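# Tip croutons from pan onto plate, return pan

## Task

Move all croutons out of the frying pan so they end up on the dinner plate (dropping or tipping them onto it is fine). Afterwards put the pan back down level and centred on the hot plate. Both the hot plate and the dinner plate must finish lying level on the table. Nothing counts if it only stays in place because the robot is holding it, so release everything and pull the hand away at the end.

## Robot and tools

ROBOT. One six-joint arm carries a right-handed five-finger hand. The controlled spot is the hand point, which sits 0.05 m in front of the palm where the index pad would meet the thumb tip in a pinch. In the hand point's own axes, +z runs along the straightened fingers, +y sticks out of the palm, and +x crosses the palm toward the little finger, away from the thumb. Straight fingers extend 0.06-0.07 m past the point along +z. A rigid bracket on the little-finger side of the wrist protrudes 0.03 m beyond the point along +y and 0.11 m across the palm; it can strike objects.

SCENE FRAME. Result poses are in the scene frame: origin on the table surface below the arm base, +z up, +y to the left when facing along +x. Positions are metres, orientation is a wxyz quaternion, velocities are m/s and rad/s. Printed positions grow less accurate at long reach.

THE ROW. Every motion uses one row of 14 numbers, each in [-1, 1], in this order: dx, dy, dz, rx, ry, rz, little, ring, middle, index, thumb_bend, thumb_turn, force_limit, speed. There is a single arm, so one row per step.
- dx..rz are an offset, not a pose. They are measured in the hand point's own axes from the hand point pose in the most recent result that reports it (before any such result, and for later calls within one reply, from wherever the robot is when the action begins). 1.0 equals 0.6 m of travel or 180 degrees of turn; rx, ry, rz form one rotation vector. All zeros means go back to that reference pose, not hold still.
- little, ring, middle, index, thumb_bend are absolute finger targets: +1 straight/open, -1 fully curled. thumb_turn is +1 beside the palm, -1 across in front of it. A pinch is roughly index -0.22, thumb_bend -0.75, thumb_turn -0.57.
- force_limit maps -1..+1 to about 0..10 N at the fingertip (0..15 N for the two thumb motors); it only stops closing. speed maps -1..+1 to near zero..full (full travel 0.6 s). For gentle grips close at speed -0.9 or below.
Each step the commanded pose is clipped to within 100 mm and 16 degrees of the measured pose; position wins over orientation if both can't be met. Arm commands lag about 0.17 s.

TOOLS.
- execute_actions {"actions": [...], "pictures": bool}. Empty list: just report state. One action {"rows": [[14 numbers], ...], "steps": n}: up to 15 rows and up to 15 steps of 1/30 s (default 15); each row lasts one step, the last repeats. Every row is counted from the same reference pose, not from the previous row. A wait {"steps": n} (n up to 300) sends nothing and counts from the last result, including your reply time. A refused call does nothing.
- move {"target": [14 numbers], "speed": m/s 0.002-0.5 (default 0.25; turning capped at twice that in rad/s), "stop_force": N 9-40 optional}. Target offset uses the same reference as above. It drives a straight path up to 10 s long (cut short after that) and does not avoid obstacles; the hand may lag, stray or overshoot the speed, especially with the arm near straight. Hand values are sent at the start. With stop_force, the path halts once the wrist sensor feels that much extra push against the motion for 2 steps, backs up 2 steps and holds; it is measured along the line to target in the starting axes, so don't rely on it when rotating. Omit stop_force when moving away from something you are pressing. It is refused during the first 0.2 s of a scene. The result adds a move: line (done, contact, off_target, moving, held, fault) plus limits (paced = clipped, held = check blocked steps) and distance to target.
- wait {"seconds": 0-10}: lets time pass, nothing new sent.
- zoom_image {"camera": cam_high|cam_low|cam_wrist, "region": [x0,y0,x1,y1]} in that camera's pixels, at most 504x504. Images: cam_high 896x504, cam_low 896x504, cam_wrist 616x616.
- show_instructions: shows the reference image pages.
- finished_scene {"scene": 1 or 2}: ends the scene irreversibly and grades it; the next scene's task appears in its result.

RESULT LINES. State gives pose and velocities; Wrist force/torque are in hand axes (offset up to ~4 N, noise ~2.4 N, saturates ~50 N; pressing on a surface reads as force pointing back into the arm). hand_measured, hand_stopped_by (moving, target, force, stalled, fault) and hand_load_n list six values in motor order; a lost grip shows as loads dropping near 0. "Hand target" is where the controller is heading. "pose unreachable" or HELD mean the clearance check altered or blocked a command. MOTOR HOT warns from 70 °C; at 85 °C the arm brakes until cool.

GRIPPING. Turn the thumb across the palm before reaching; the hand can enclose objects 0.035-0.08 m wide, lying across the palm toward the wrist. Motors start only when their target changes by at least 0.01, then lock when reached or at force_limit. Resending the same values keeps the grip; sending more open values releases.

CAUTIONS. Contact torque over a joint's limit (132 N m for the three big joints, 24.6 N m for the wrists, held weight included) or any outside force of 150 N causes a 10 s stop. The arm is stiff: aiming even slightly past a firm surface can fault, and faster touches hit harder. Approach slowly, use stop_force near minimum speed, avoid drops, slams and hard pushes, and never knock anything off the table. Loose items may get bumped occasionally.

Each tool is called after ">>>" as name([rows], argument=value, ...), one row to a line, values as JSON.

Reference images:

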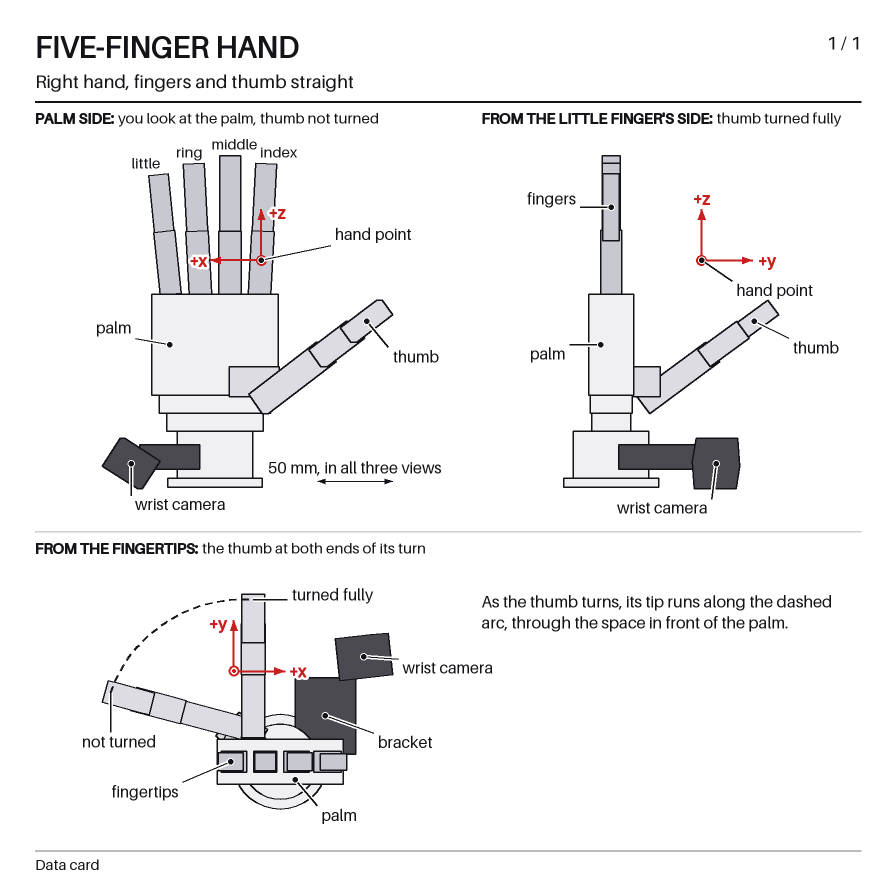

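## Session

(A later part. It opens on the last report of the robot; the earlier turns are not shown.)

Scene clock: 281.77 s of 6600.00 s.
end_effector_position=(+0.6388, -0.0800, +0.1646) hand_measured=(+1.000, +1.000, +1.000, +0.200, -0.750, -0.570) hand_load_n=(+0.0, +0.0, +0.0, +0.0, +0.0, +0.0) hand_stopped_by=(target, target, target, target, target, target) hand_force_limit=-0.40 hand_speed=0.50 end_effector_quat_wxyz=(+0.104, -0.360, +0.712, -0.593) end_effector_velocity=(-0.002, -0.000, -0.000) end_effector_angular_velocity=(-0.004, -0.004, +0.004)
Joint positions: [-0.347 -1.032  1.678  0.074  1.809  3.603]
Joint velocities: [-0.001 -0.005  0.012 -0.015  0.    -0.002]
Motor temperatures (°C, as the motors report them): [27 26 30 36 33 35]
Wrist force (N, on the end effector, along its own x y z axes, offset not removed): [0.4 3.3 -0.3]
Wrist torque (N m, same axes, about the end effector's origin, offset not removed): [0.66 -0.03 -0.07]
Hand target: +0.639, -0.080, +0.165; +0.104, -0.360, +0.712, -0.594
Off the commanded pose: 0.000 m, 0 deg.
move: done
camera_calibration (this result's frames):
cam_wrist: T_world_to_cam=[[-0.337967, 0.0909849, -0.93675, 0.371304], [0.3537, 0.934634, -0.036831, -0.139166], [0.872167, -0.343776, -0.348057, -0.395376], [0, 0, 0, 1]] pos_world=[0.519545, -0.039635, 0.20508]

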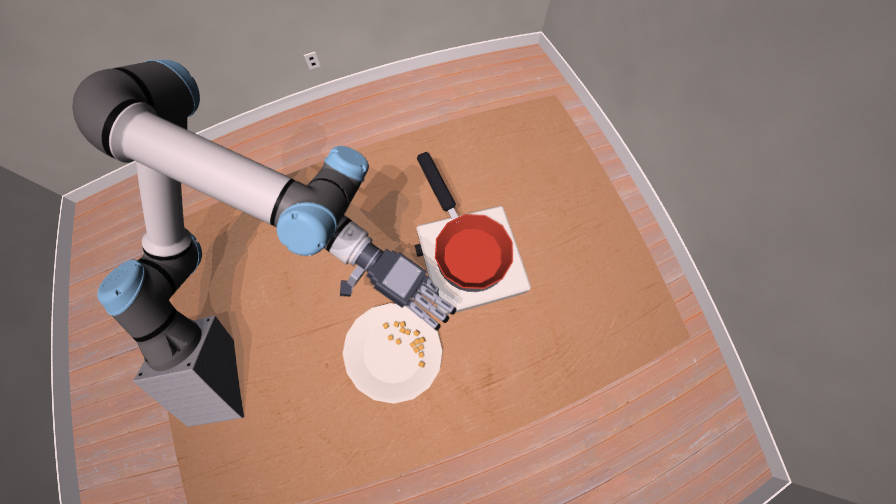

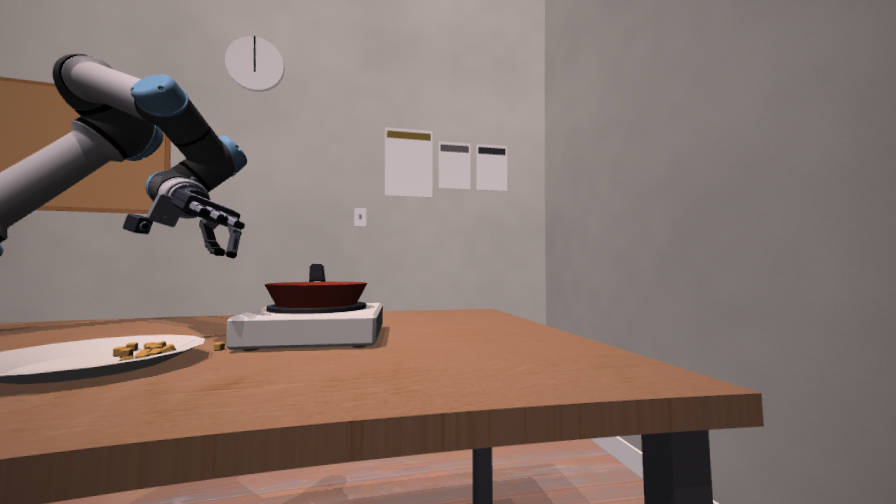

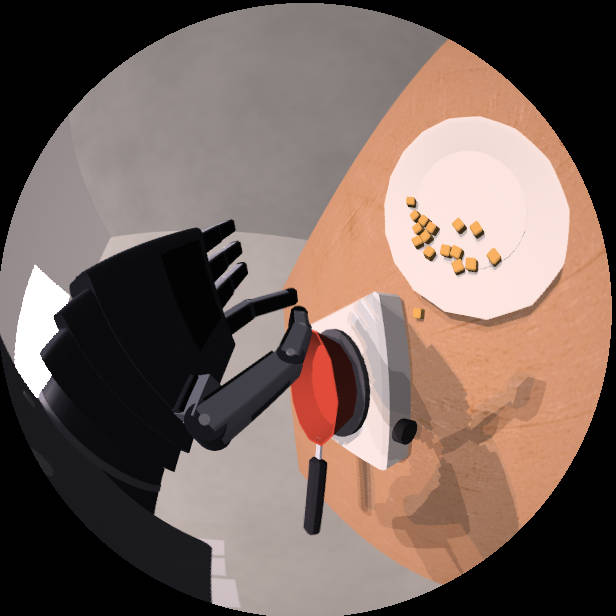

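>>> move(target=[-0.048,0.147,0.033,-0.046,0.153,0.046,1,1,1,0.2,-0.75,-0.57,-0.4,0.5], speed=0.1)

Scene clock: 292.97 s of 6600.00 s.
end_effector_position=(+0.6366, -0.0737, +0.0702) hand_measured=(+1.000, +1.000, +1.000, +0.200, -0.750, -0.570) hand_load_n=(+0.0, +0.0, +0.0, +0.0, +0.0, +0.0) hand_stopped_by=(target, target, target, target, target, target) hand_force_limit=-0.40 hand_speed=0.50 end_effector_quat_wxyz=(-0.052, -0.164, +0.781, -0.600) end_effector_velocity=(+0.001, +0.000, -0.001) end_effector_angular_velocity=(+0.001, -0.000, -0.011)
Joint positions: [-0.117 -0.637  1.199  0.73   2.201  4.18 ]
Joint velocities: [ 0.002  0.01  -0.015  0.018  0.002  0.013]
Motor temperatures (°C, as the motors report them): [27 26 30 36 33 35]
Wrist force (N, on the end effector, along its own x y z axes, offset not removed): [-1.0 2.4 -2.7]
Wrist torque (N m, same axes, about the end effector's origin, offset not removed): [0.58 0.19 -0.20]
Hand target: +0.637, -0.074, +0.070; -0.052, -0.163, +0.781, -0.600
Off the commanded pose: 0.000 m, 0 deg.
After step 90, 5.20 s passed at rest.
move: done
camera_calibration (this result's frames):
cam_wrist: T_world_to_cam=[[-0.24609, 0.246703, -0.937325, 0.234628], [0.772271, 0.634284, -0.0358127, -0.436412], [0.585695, -0.732681, -0.346612, -0.270561], [0, 0, 0, 1]] pos_world=[0.553234, 0.0206913, 0.110514]

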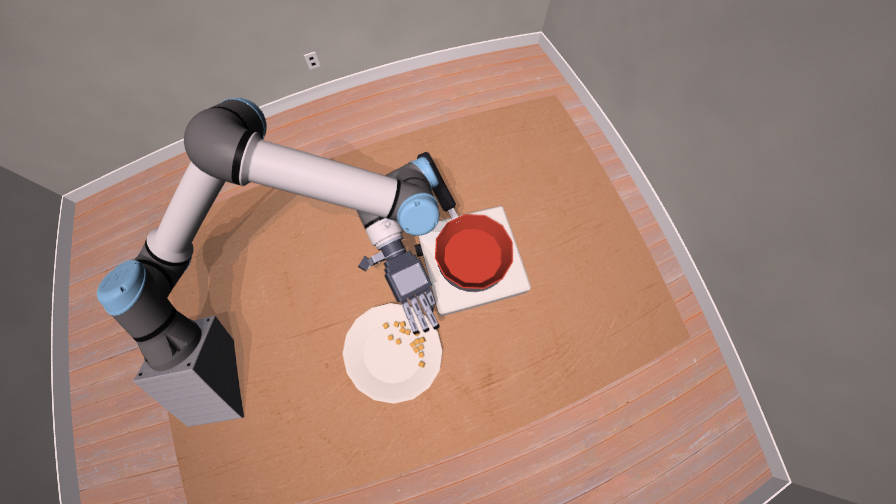

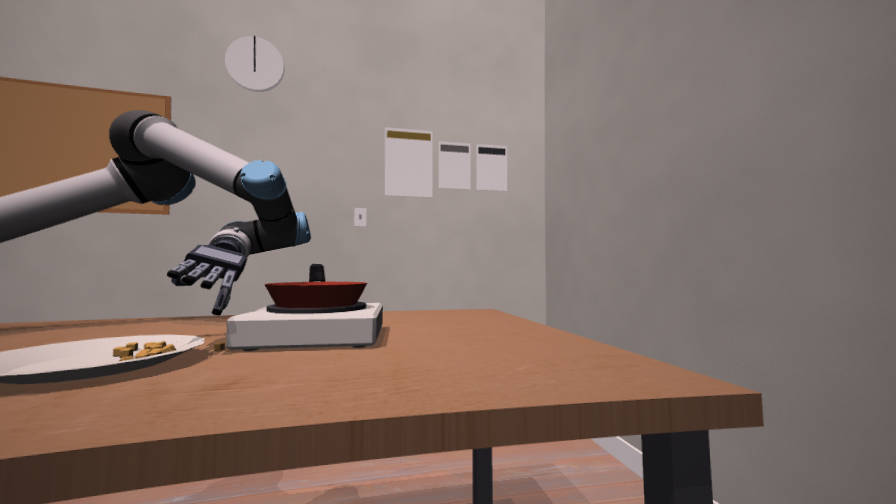

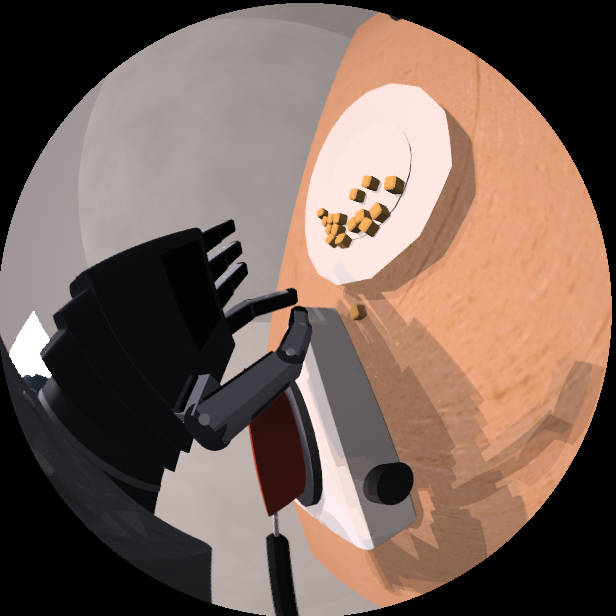

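>>> move(target=[-0.012,0.063,0.017,0.023,-0.077,0.027,1,1,1,0.2,-0.75,-0.57,-0.4,0.5], speed=0.05)

Scene clock: 302.57 s of 6600.00 s.
end_effector_position=(+0.6325, -0.0735, +0.0307) hand_measured=(+1.000, +1.000, +1.000, +0.200, -0.750, -0.570) hand_load_n=(+0.0, +0.0, +0.0, +0.0, +0.0, +0.0) hand_stopped_by=(target, target, target, target, target, target) hand_force_limit=-0.40 hand_speed=0.50 end_effector_quat_wxyz=(+0.074, -0.203, +0.766, -0.606) end_effector_velocity=(-0.000, -0.000, -0.001) end_effector_angular_velocity=(-0.001, -0.005, +0.008)
Joint positions: [-0.104 -0.745  1.507  0.245  2.137  4.112]
Joint velocities: [ 0.001 -0.003  0.01  -0.018 -0.001 -0.003]
Motor temperatures (°C, as the motors report them): [27 26 30 36 33 35]
Wrist force (N, on the end effector, along its own x y z axes, offset not removed): [1.4 2.1 -1.1]
Wrist torque (N m, same axes, about the end effector's origin, offset not removed): [0.44 -0.16 0.05]
Hand target: +0.632, -0.074, +0.031; +0.074, -0.203, +0.766, -0.606
Off the commanded pose: 0.000 m, 0 deg.
After step 90, 3.63 s passed at rest.
move: done
camera_calibration (this result's frames):
cam_wrist: T_world_to_cam=[[-0.1551, 0.22037, -0.963006, 0.137855], [0.612444, 0.786322, 0.0812993, -0.326103], [0.775149, -0.577178, -0.256923, -0.39289], [0, 0, 0, 1]] pos_world=[0.52565, -0.000724251, 0.0583248]

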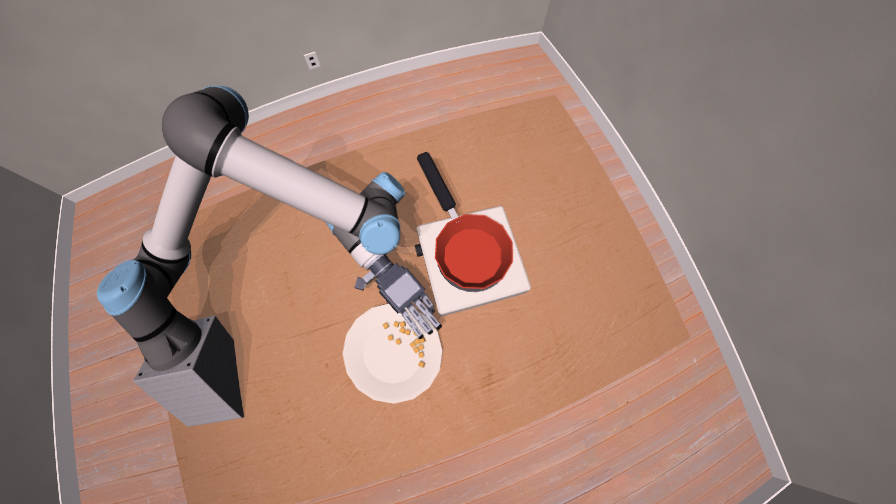

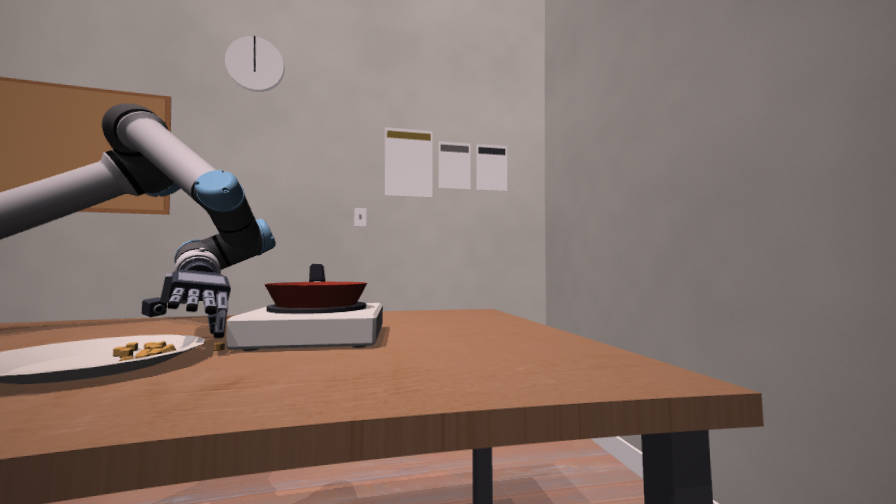

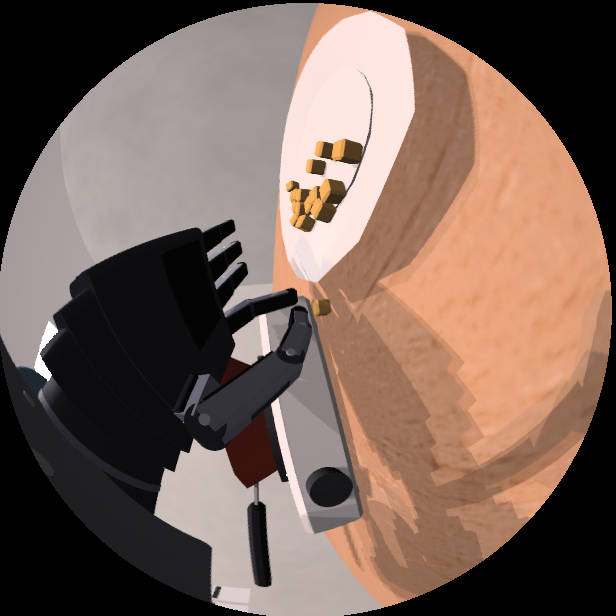

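Down 0.017 m, pinch, lift.

>>> move(target=[-0.004,0.028,0.007,0,0,0,1,1,1,0.2,-0.75,-0.57,-0.4,0.5], speed=0.015, stop_force=10)

>>> move(target=[0,0,0,0,0,0,1,1,1,-0.3,-0.75,-0.57,-0.4,-0.8])

>>> move(target=[0.013,-0.096,-0.025,0,0,0,1,1,1,-0.3,-0.75,-0.57,-0.4,-0.8], speed=0.05)

Scene clock: 309.50 s of 6600.00 s.
end_effector_position=(+0.6325, -0.0733, +0.0134) hand_measured=(+1.000, +1.000, +1.000, +0.200, -0.750, -0.570) hand_load_n=(+0.0, +0.0, +0.0, +0.0, +0.0, +0.0) hand_stopped_by=(target, target, target, target, target, target) hand_force_limit=-0.40 hand_speed=0.50 end_effector_quat_wxyz=(+0.074, -0.203, +0.766, -0.606) end_effector_velocity=(-0.000, +0.001, -0.002) end_effector_angular_velocity=(-0.000, +0.000, +0.001)
Joint positions: [-0.084 -0.715  1.496  0.237  2.147  4.133]
Joint velocities: [ 0.003  0.003 -0.001 -0.     0.002  0.002]
Motor temperatures (°C, as the motors report them): [27 26 30 36 33 35]
Wrist force (N, on the end effector, along its own x y z axes, offset not removed): [-0.9 1.8 -2.0]
Wrist torque (N m, same axes, about the end effector's origin, offset not removed): [0.33 0.24 -0.27]
Hand target: +0.632, -0.073, +0.013; +0.074, -0.203, +0.766, -0.606
Off the commanded pose: 0.000 m, 0 deg.
After step 90, 2.53 s passed at rest.
move: done
camera_calibration (this result's frames):
cam_wrist: T_world_to_cam=[[-0.155102, 0.220384, -0.963003, 0.12113], [0.612433, 0.78633, 0.0813134, -0.324875], [0.775158, -0.577162, -0.256931, -0.397149], [0, 0, 0, 1]] pos_world=[0.525605, -0.000456081, 0.041025]

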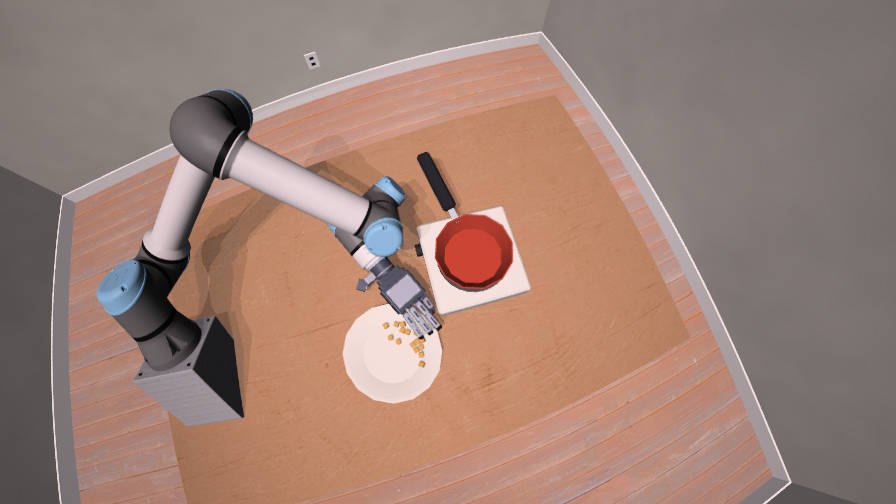

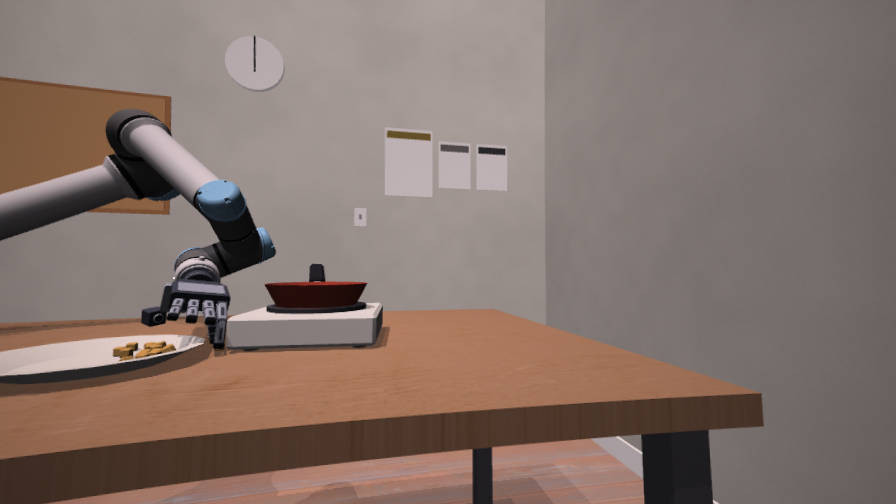

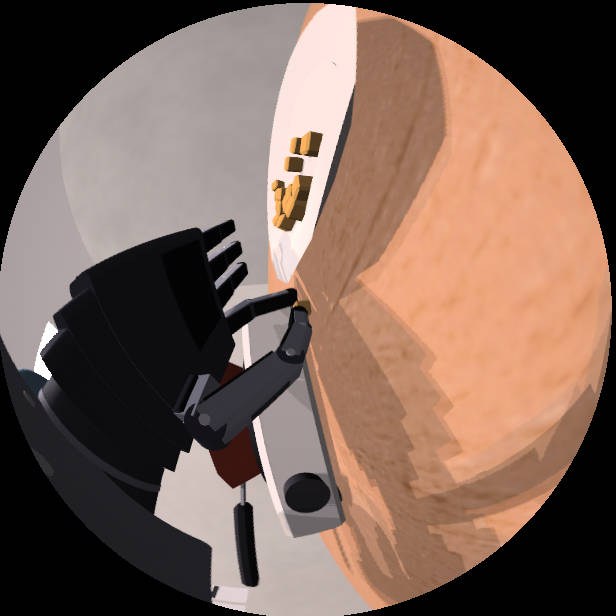

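Scene clock: 310.47 s of 6600.00 s.
end_effector_position=(+0.6325, -0.0733, +0.0134) hand_measured=(+1.000, +1.000, +1.000, -0.032, -0.750, -0.570) hand_load_n=(+0.0, +0.0, +0.0, +3.0, +1.0, +0.0) hand_stopped_by=(target, target, target, force, target, target) hand_force_limit=-0.40 hand_speed=-0.80 end_effector_quat_wxyz=(+0.074, -0.203, +0.766, -0.606) end_effector_velocity=(-0.000, +0.000, -0.001) end_effector_angular_velocity=(+0.001, +0.002, +0.001)
Joint positions: [-0.084 -0.715  1.496  0.237  2.147  4.133]
Joint velocities: [ 0.001  0.001  0.     0.    -0.001 -0.   ]
Motor temperatures (°C, as the motors report them): [27 26 30 36 33 35]
Wrist force (N, on the end effector, along its own x y z axes, offset not removed): [1.4 -0.1 -0.5]
Wrist torque (N m, same axes, about the end effector's origin, offset not removed): [0.30 -0.16 -0.02]
Hand target: +0.632, -0.073, +0.013; +0.074, -0.203, +0.766, -0.606
Off the commanded pose: 0.000 m, 0 deg.
move: done
camera_calibration (this result's frames):
cam_wrist: T_world_to_cam=[[-0.155059, 0.22034, -0.96302, 0.121118], [0.612428, 0.786334, 0.0813053, -0.324878], [0.77517, -0.577173, -0.256871, -0.397171], [0, 0, 0, 1]] pos_world=[0.52562, -0.00046061, 0.0410316]

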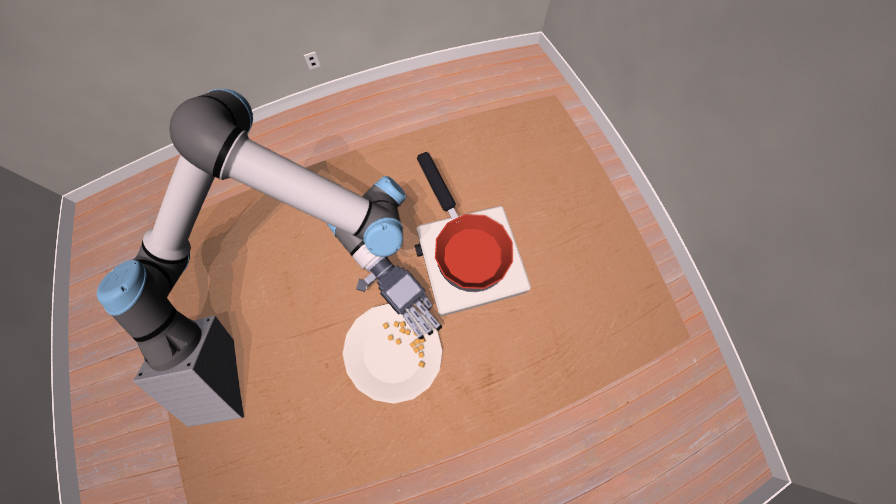

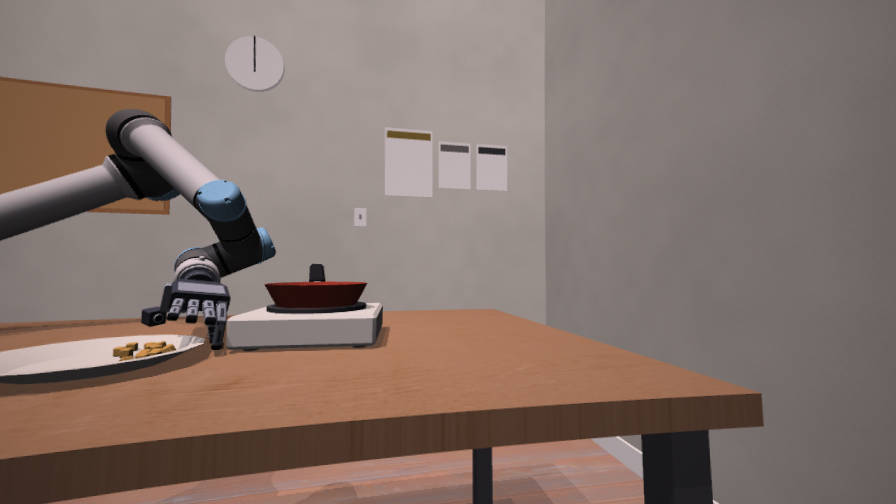

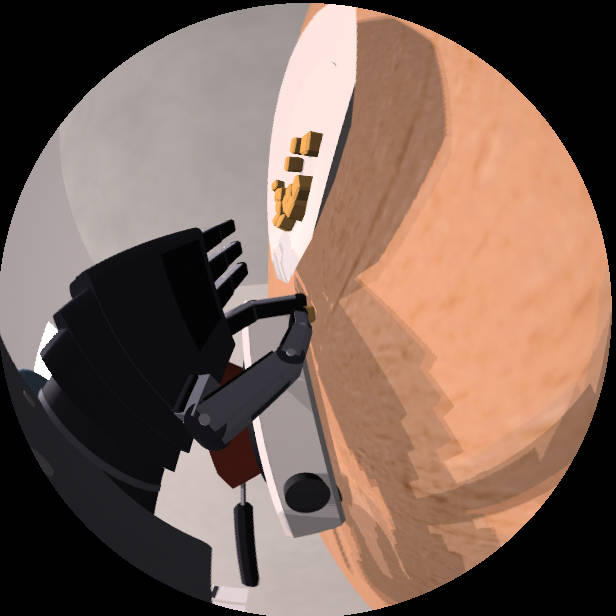

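Scene clock: 312.03 s of 6600.00 s.
end_effector_position=(+0.6328, -0.0735, +0.0732) hand_measured=(+1.000, +1.000, +1.000, -0.032, -0.750, -0.570) hand_load_n=(+0.0, +0.0, +0.0, +0.0, +0.0, +0.0) hand_stopped_by=(target, target, target, force, target, target) hand_force_limit=-0.40 hand_speed=-0.80 end_effector_quat_wxyz=(+0.074, -0.203, +0.766, -0.606) end_effector_velocity=(-0.000, -0.000, +0.002) end_effector_angular_velocity=(-0.000, -0.000, -0.000)
Joint positions: [-0.154 -0.815  1.525  0.272  2.11   4.064]
Joint velocities: [-0.002 -0.003  0.001  0.001 -0.001 -0.002]
Motor temperatures (°C, as the motors report them): [27 26 30 36 33 35]
Wrist force (N, on the end effector, along its own x y z axes, offset not removed): [0.6 1.4 -1.2]
Wrist torque (N m, same axes, about the end effector's origin, offset not removed): [0.41 -0.02 -0.12]
Hand target: +0.633, -0.074, +0.073; +0.074, -0.203, +0.766, -0.606
Off the commanded pose: 0.000 m, 0 deg.
move: done
camera_calibration (this result's frames):
cam_wrist: T_world_to_cam=[[-0.15506, 0.220292, -0.96303, 0.178815], [0.61243, 0.786337, 0.0812649, -0.329752], [0.775168, -0.577188, -0.256843, -0.382176], [0, 0, 0, 1]] pos_world=[0.525928, -0.000682497, 0.100843]

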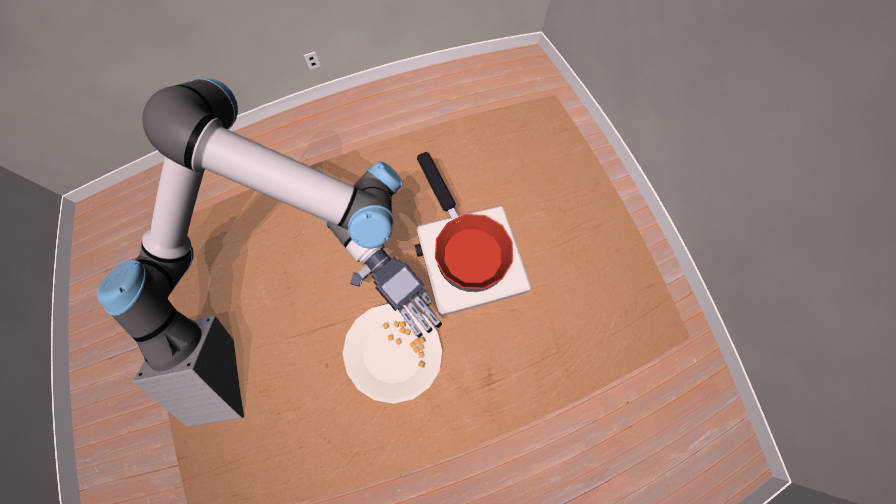

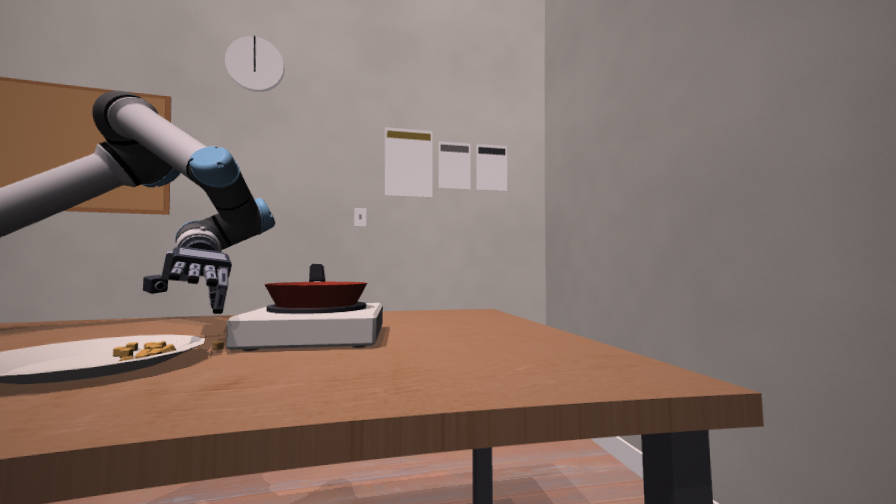

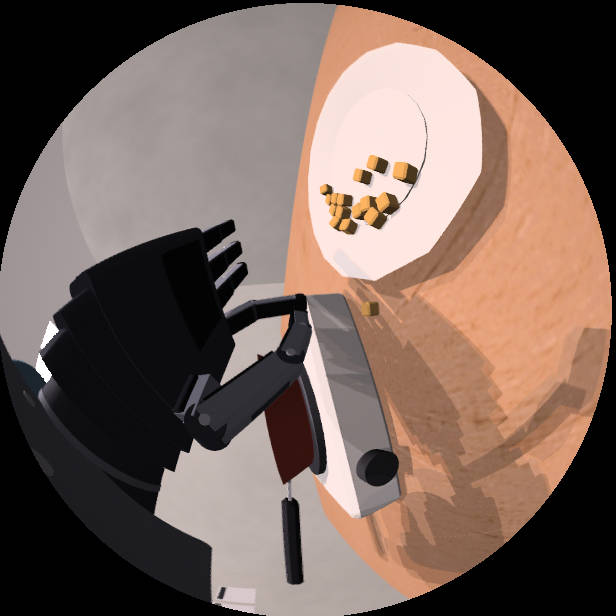

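>>> move(target=[-0.011,0.108,0.007,0.04,0,-0.03,1,1,1,0.2,-0.75,-0.57,-0.2,0], speed=0.02, stop_force=10)

>>> move(target=[0,0,0,0,0,0,1,1,1,-0.3,-0.75,-0.57,-0.2,-0.8])

>>> move(target=[0.02,-0.096,-0.013,0,0,0,1,1,1,-0.3,-0.75,-0.57,-0.2,-0.8], speed=0.04)

Scene clock: 325.60 s of 6600.00 s.
end_effector_position=(+0.6259, -0.0628, +0.0094) hand_measured=(+1.000, +1.000, +1.000, +0.200, -0.750, -0.570) hand_load_n=(+0.0, +0.0, +0.0, +0.0, +0.0, +0.0) hand_stopped_by=(target, target, target, target, target, target) hand_force_limit=-0.20 hand_speed=0.00 end_effector_quat_wxyz=(+0.058, -0.234, +0.716, -0.655) end_effector_velocity=(-0.000, +0.001, -0.003) end_effector_angular_velocity=(-0.003, +0.003, +0.002)
Joint positions: [-0.013 -0.709  1.513  0.168  2.288  4.059]
Joint velocities: [ 0.005  0.005 -0.001 -0.002  0.003 -0.   ]
Motor temperatures (°C, as the motors report them): [27 26 30 36 33 35]
Wrist force (N, on the end effector, along its own x y z axes, offset not removed): [2.0 -0.2 0.9]
Wrist torque (N m, same axes, about the end effector's origin, offset not removed): [-0.01 -0.30 -0.06]
Hand target: +0.626, -0.063, +0.009; +0.058, -0.234, +0.716, -0.655
Off the commanded pose: 0.000 m, 0 deg.
After step 90, 6.37 s passed at rest.
move: done
camera_calibration (this result's frames):
cam_wrist: T_world_to_cam=[[-0.194223, 0.0699341, -0.978461, 0.129181], [0.580212, 0.812461, -0.0571016, -0.305683], [0.790969, -0.578806, -0.198375, -0.397602], [0, 0, 0, 1]] pos_world=[0.516941, 0.00918761, 0.0300695]

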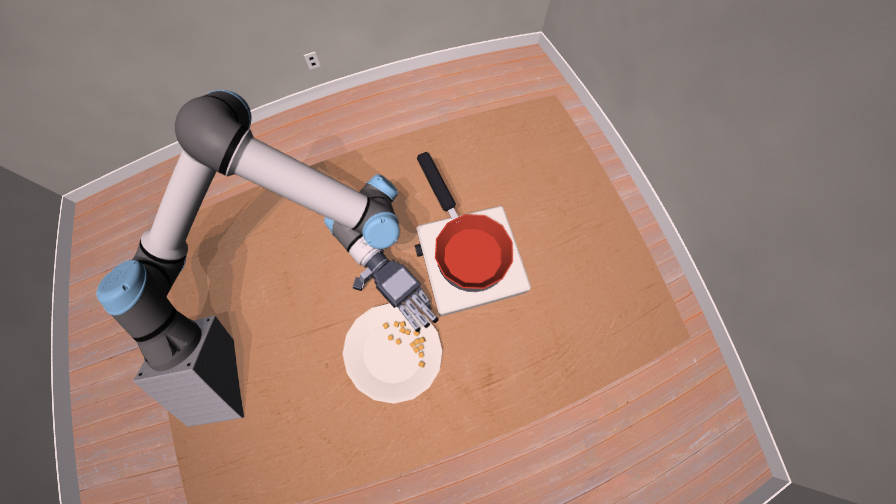

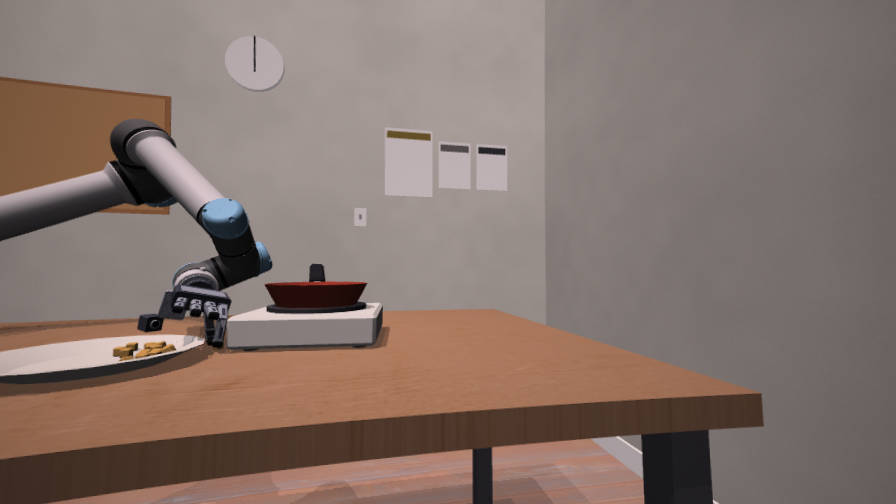

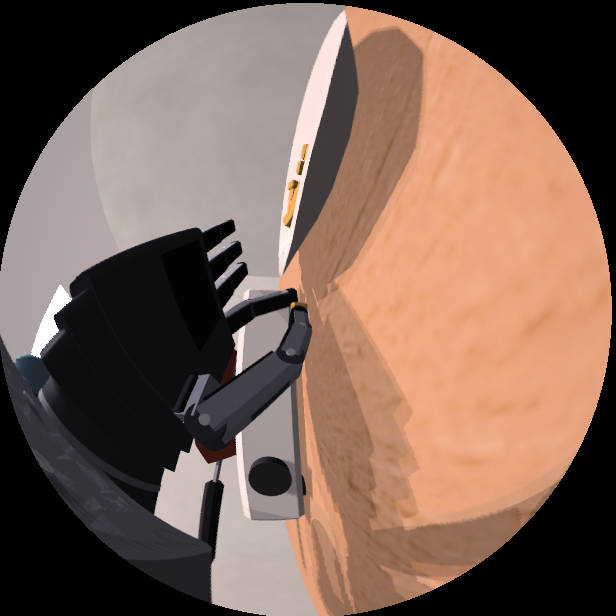

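Scene clock: 326.47 s of 6600.00 s.
end_effector_position=(+0.6260, -0.0628, +0.0095) hand_measured=(+1.000, +1.000, +1.000, +0.002, -0.750, -0.570) hand_load_n=(+0.0, +0.0, +0.0, +4.5, +0.0, +0.0) hand_stopped_by=(target, target, target, force, target, target) hand_force_limit=-0.20 hand_speed=-0.80 end_effector_quat_wxyz=(+0.058, -0.234, +0.716, -0.655) end_effector_velocity=(+0.000, +0.000, +0.000) end_effector_angular_velocity=(-0.001, -0.001, +0.000)
Joint positions: [-0.013 -0.709  1.513  0.168  2.288  4.059]
Joint velocities: [ 0.    -0.    -0.001  0.     0.001 -0.   ]
Motor temperatures (°C, as the motors report them): [27 26 30 36 33 35]
Wrist force (N, on the end effector, along its own x y z axes, offset not removed): [1.6 -5.4 1.9]
Wrist torque (N m, same axes, about the end effector's origin, offset not removed): [0.16 -0.02 -0.10]
Hand target: +0.626, -0.063, +0.009; +0.058, -0.234, +0.716, -0.655
Off the commanded pose: 0.000 m, 0 deg.
move: done
camera_calibration (this result's frames):
cam_wrist: T_world_to_cam=[[-0.19415, 0.0698977, -0.978478, 0.129172], [0.580221, 0.812456, -0.0570899, -0.305695], [0.79098, -0.578818, -0.198294, -0.397635], [0, 0, 0, 1]] pos_world=[0.516971, 0.00917607, 0.0300915]

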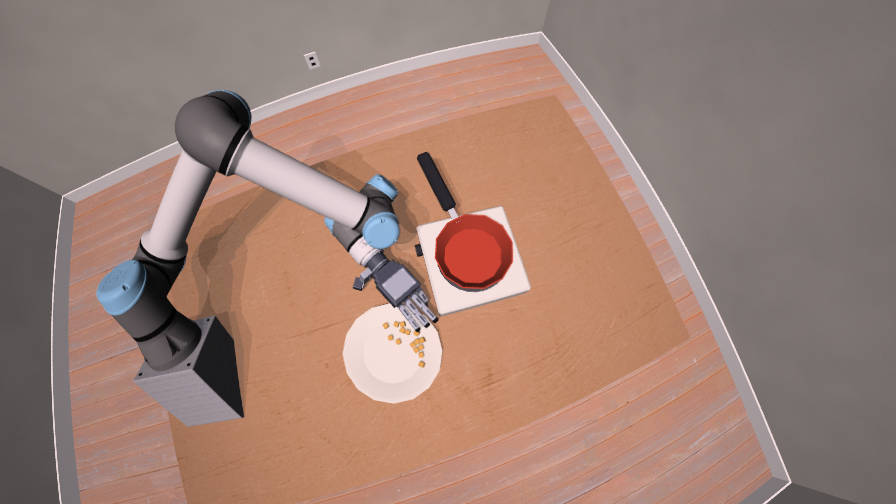

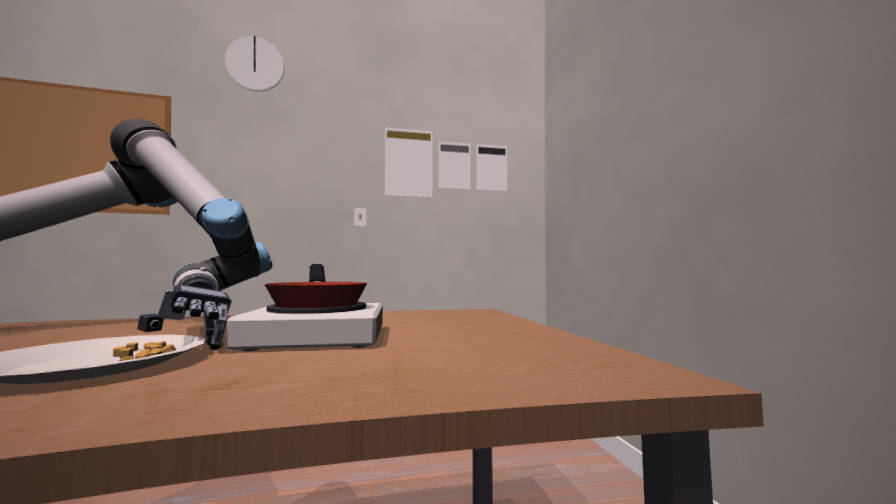

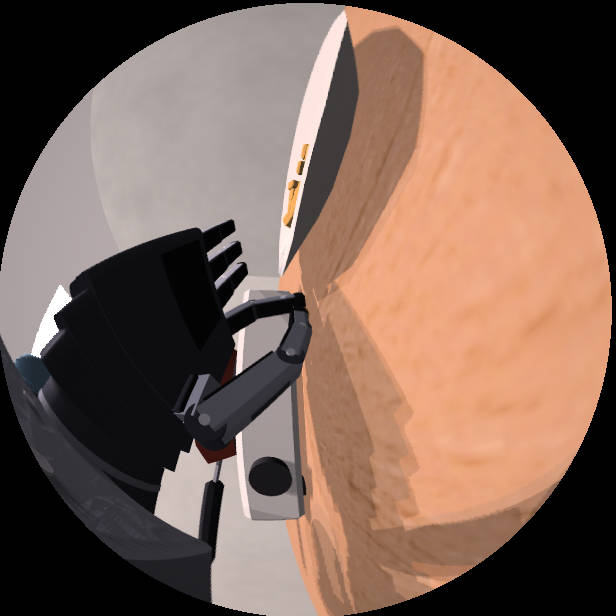

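Scene clock: 328.30 s of 6600.00 s.
end_effector_position=(+0.6272, -0.0624, +0.0686) hand_measured=(+1.000, +1.000, +1.000, +0.002, -0.750, -0.570) hand_load_n=(+0.0, +0.0, +0.0, +0.0, +0.0, +0.0) hand_stopped_by=(target, target, target, force, target, target) hand_force_limit=-0.20 hand_speed=-0.80 end_effector_quat_wxyz=(+0.058, -0.234, +0.716, -0.655) end_effector_velocity=(-0.000, -0.000, +0.002) end_effector_angular_velocity=(-0.002, -0.001, -0.001)
Joint positions: [-0.082 -0.815  1.551  0.189  2.248  3.986]
Joint velocities: [-0.002 -0.003  0.001  0.001  0.001 -0.002]
Motor temperatures (°C, as the motors report them): [27 26 30 36 33 35]
Wrist force (N, on the end effector, along its own x y z axes, offset not removed): [0.6 1.8 -2.1]
Wrist torque (N m, same axes, about the end effector's origin, offset not removed): [0.46 0.02 -0.04]
Hand target: +0.627, -0.062, +0.069; +0.058, -0.234, +0.716, -0.655
Off the commanded pose: 0.000 m, 0 deg.
move: done
camera_calibration (this result's frames):
cam_wrist: T_world_to_cam=[[-0.19415, 0.0698508, -0.978482, 0.187273], [0.580223, 0.812452, -0.0571289, -0.303335], [0.790979, -0.578829, -0.198266, -0.386701], [0, 0, 0, 1]] pos_world=[0.518233, 0.00952985, 0.0892444]

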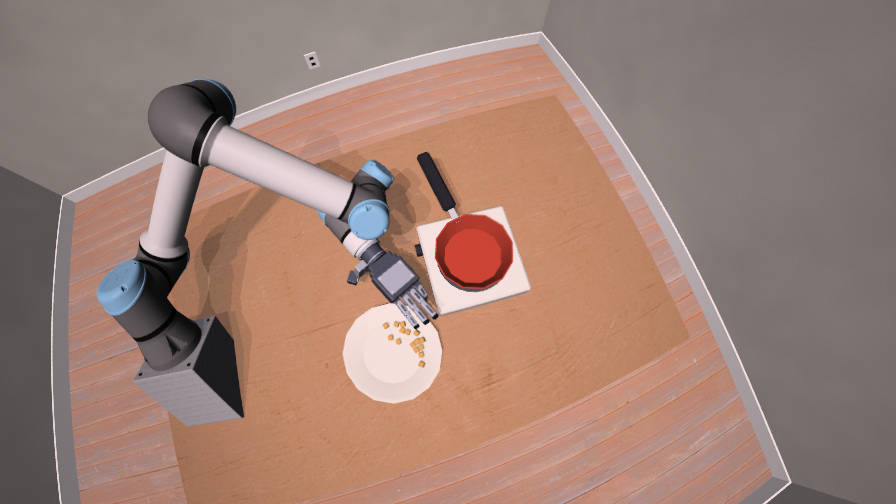

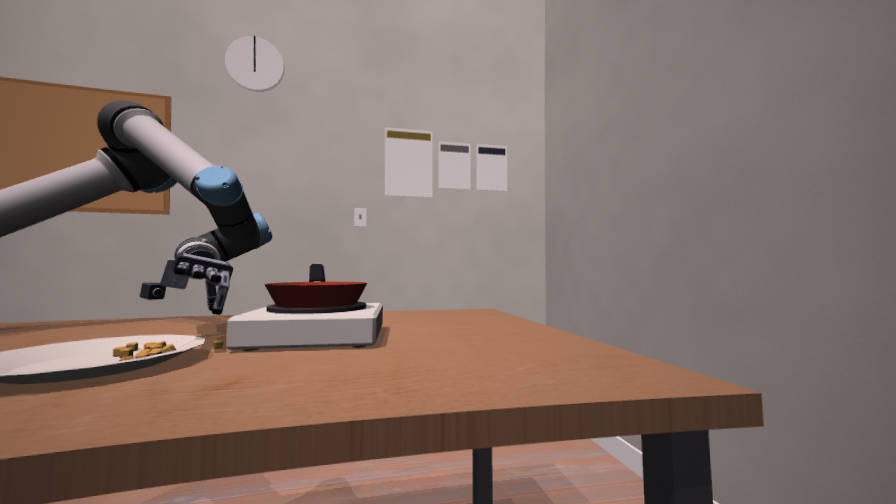

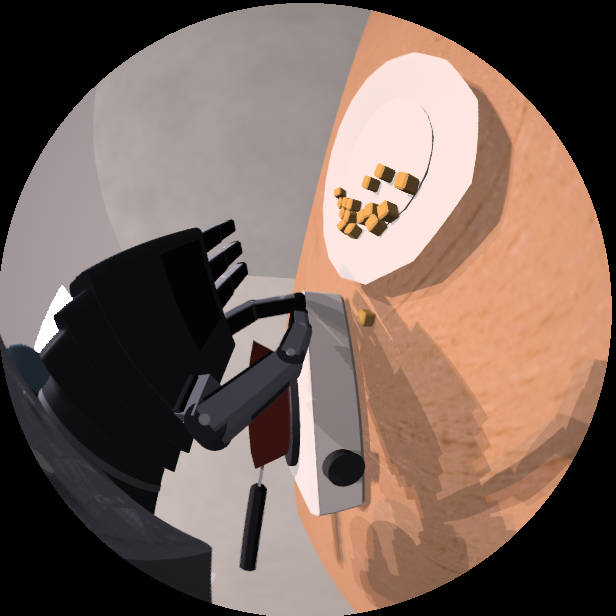

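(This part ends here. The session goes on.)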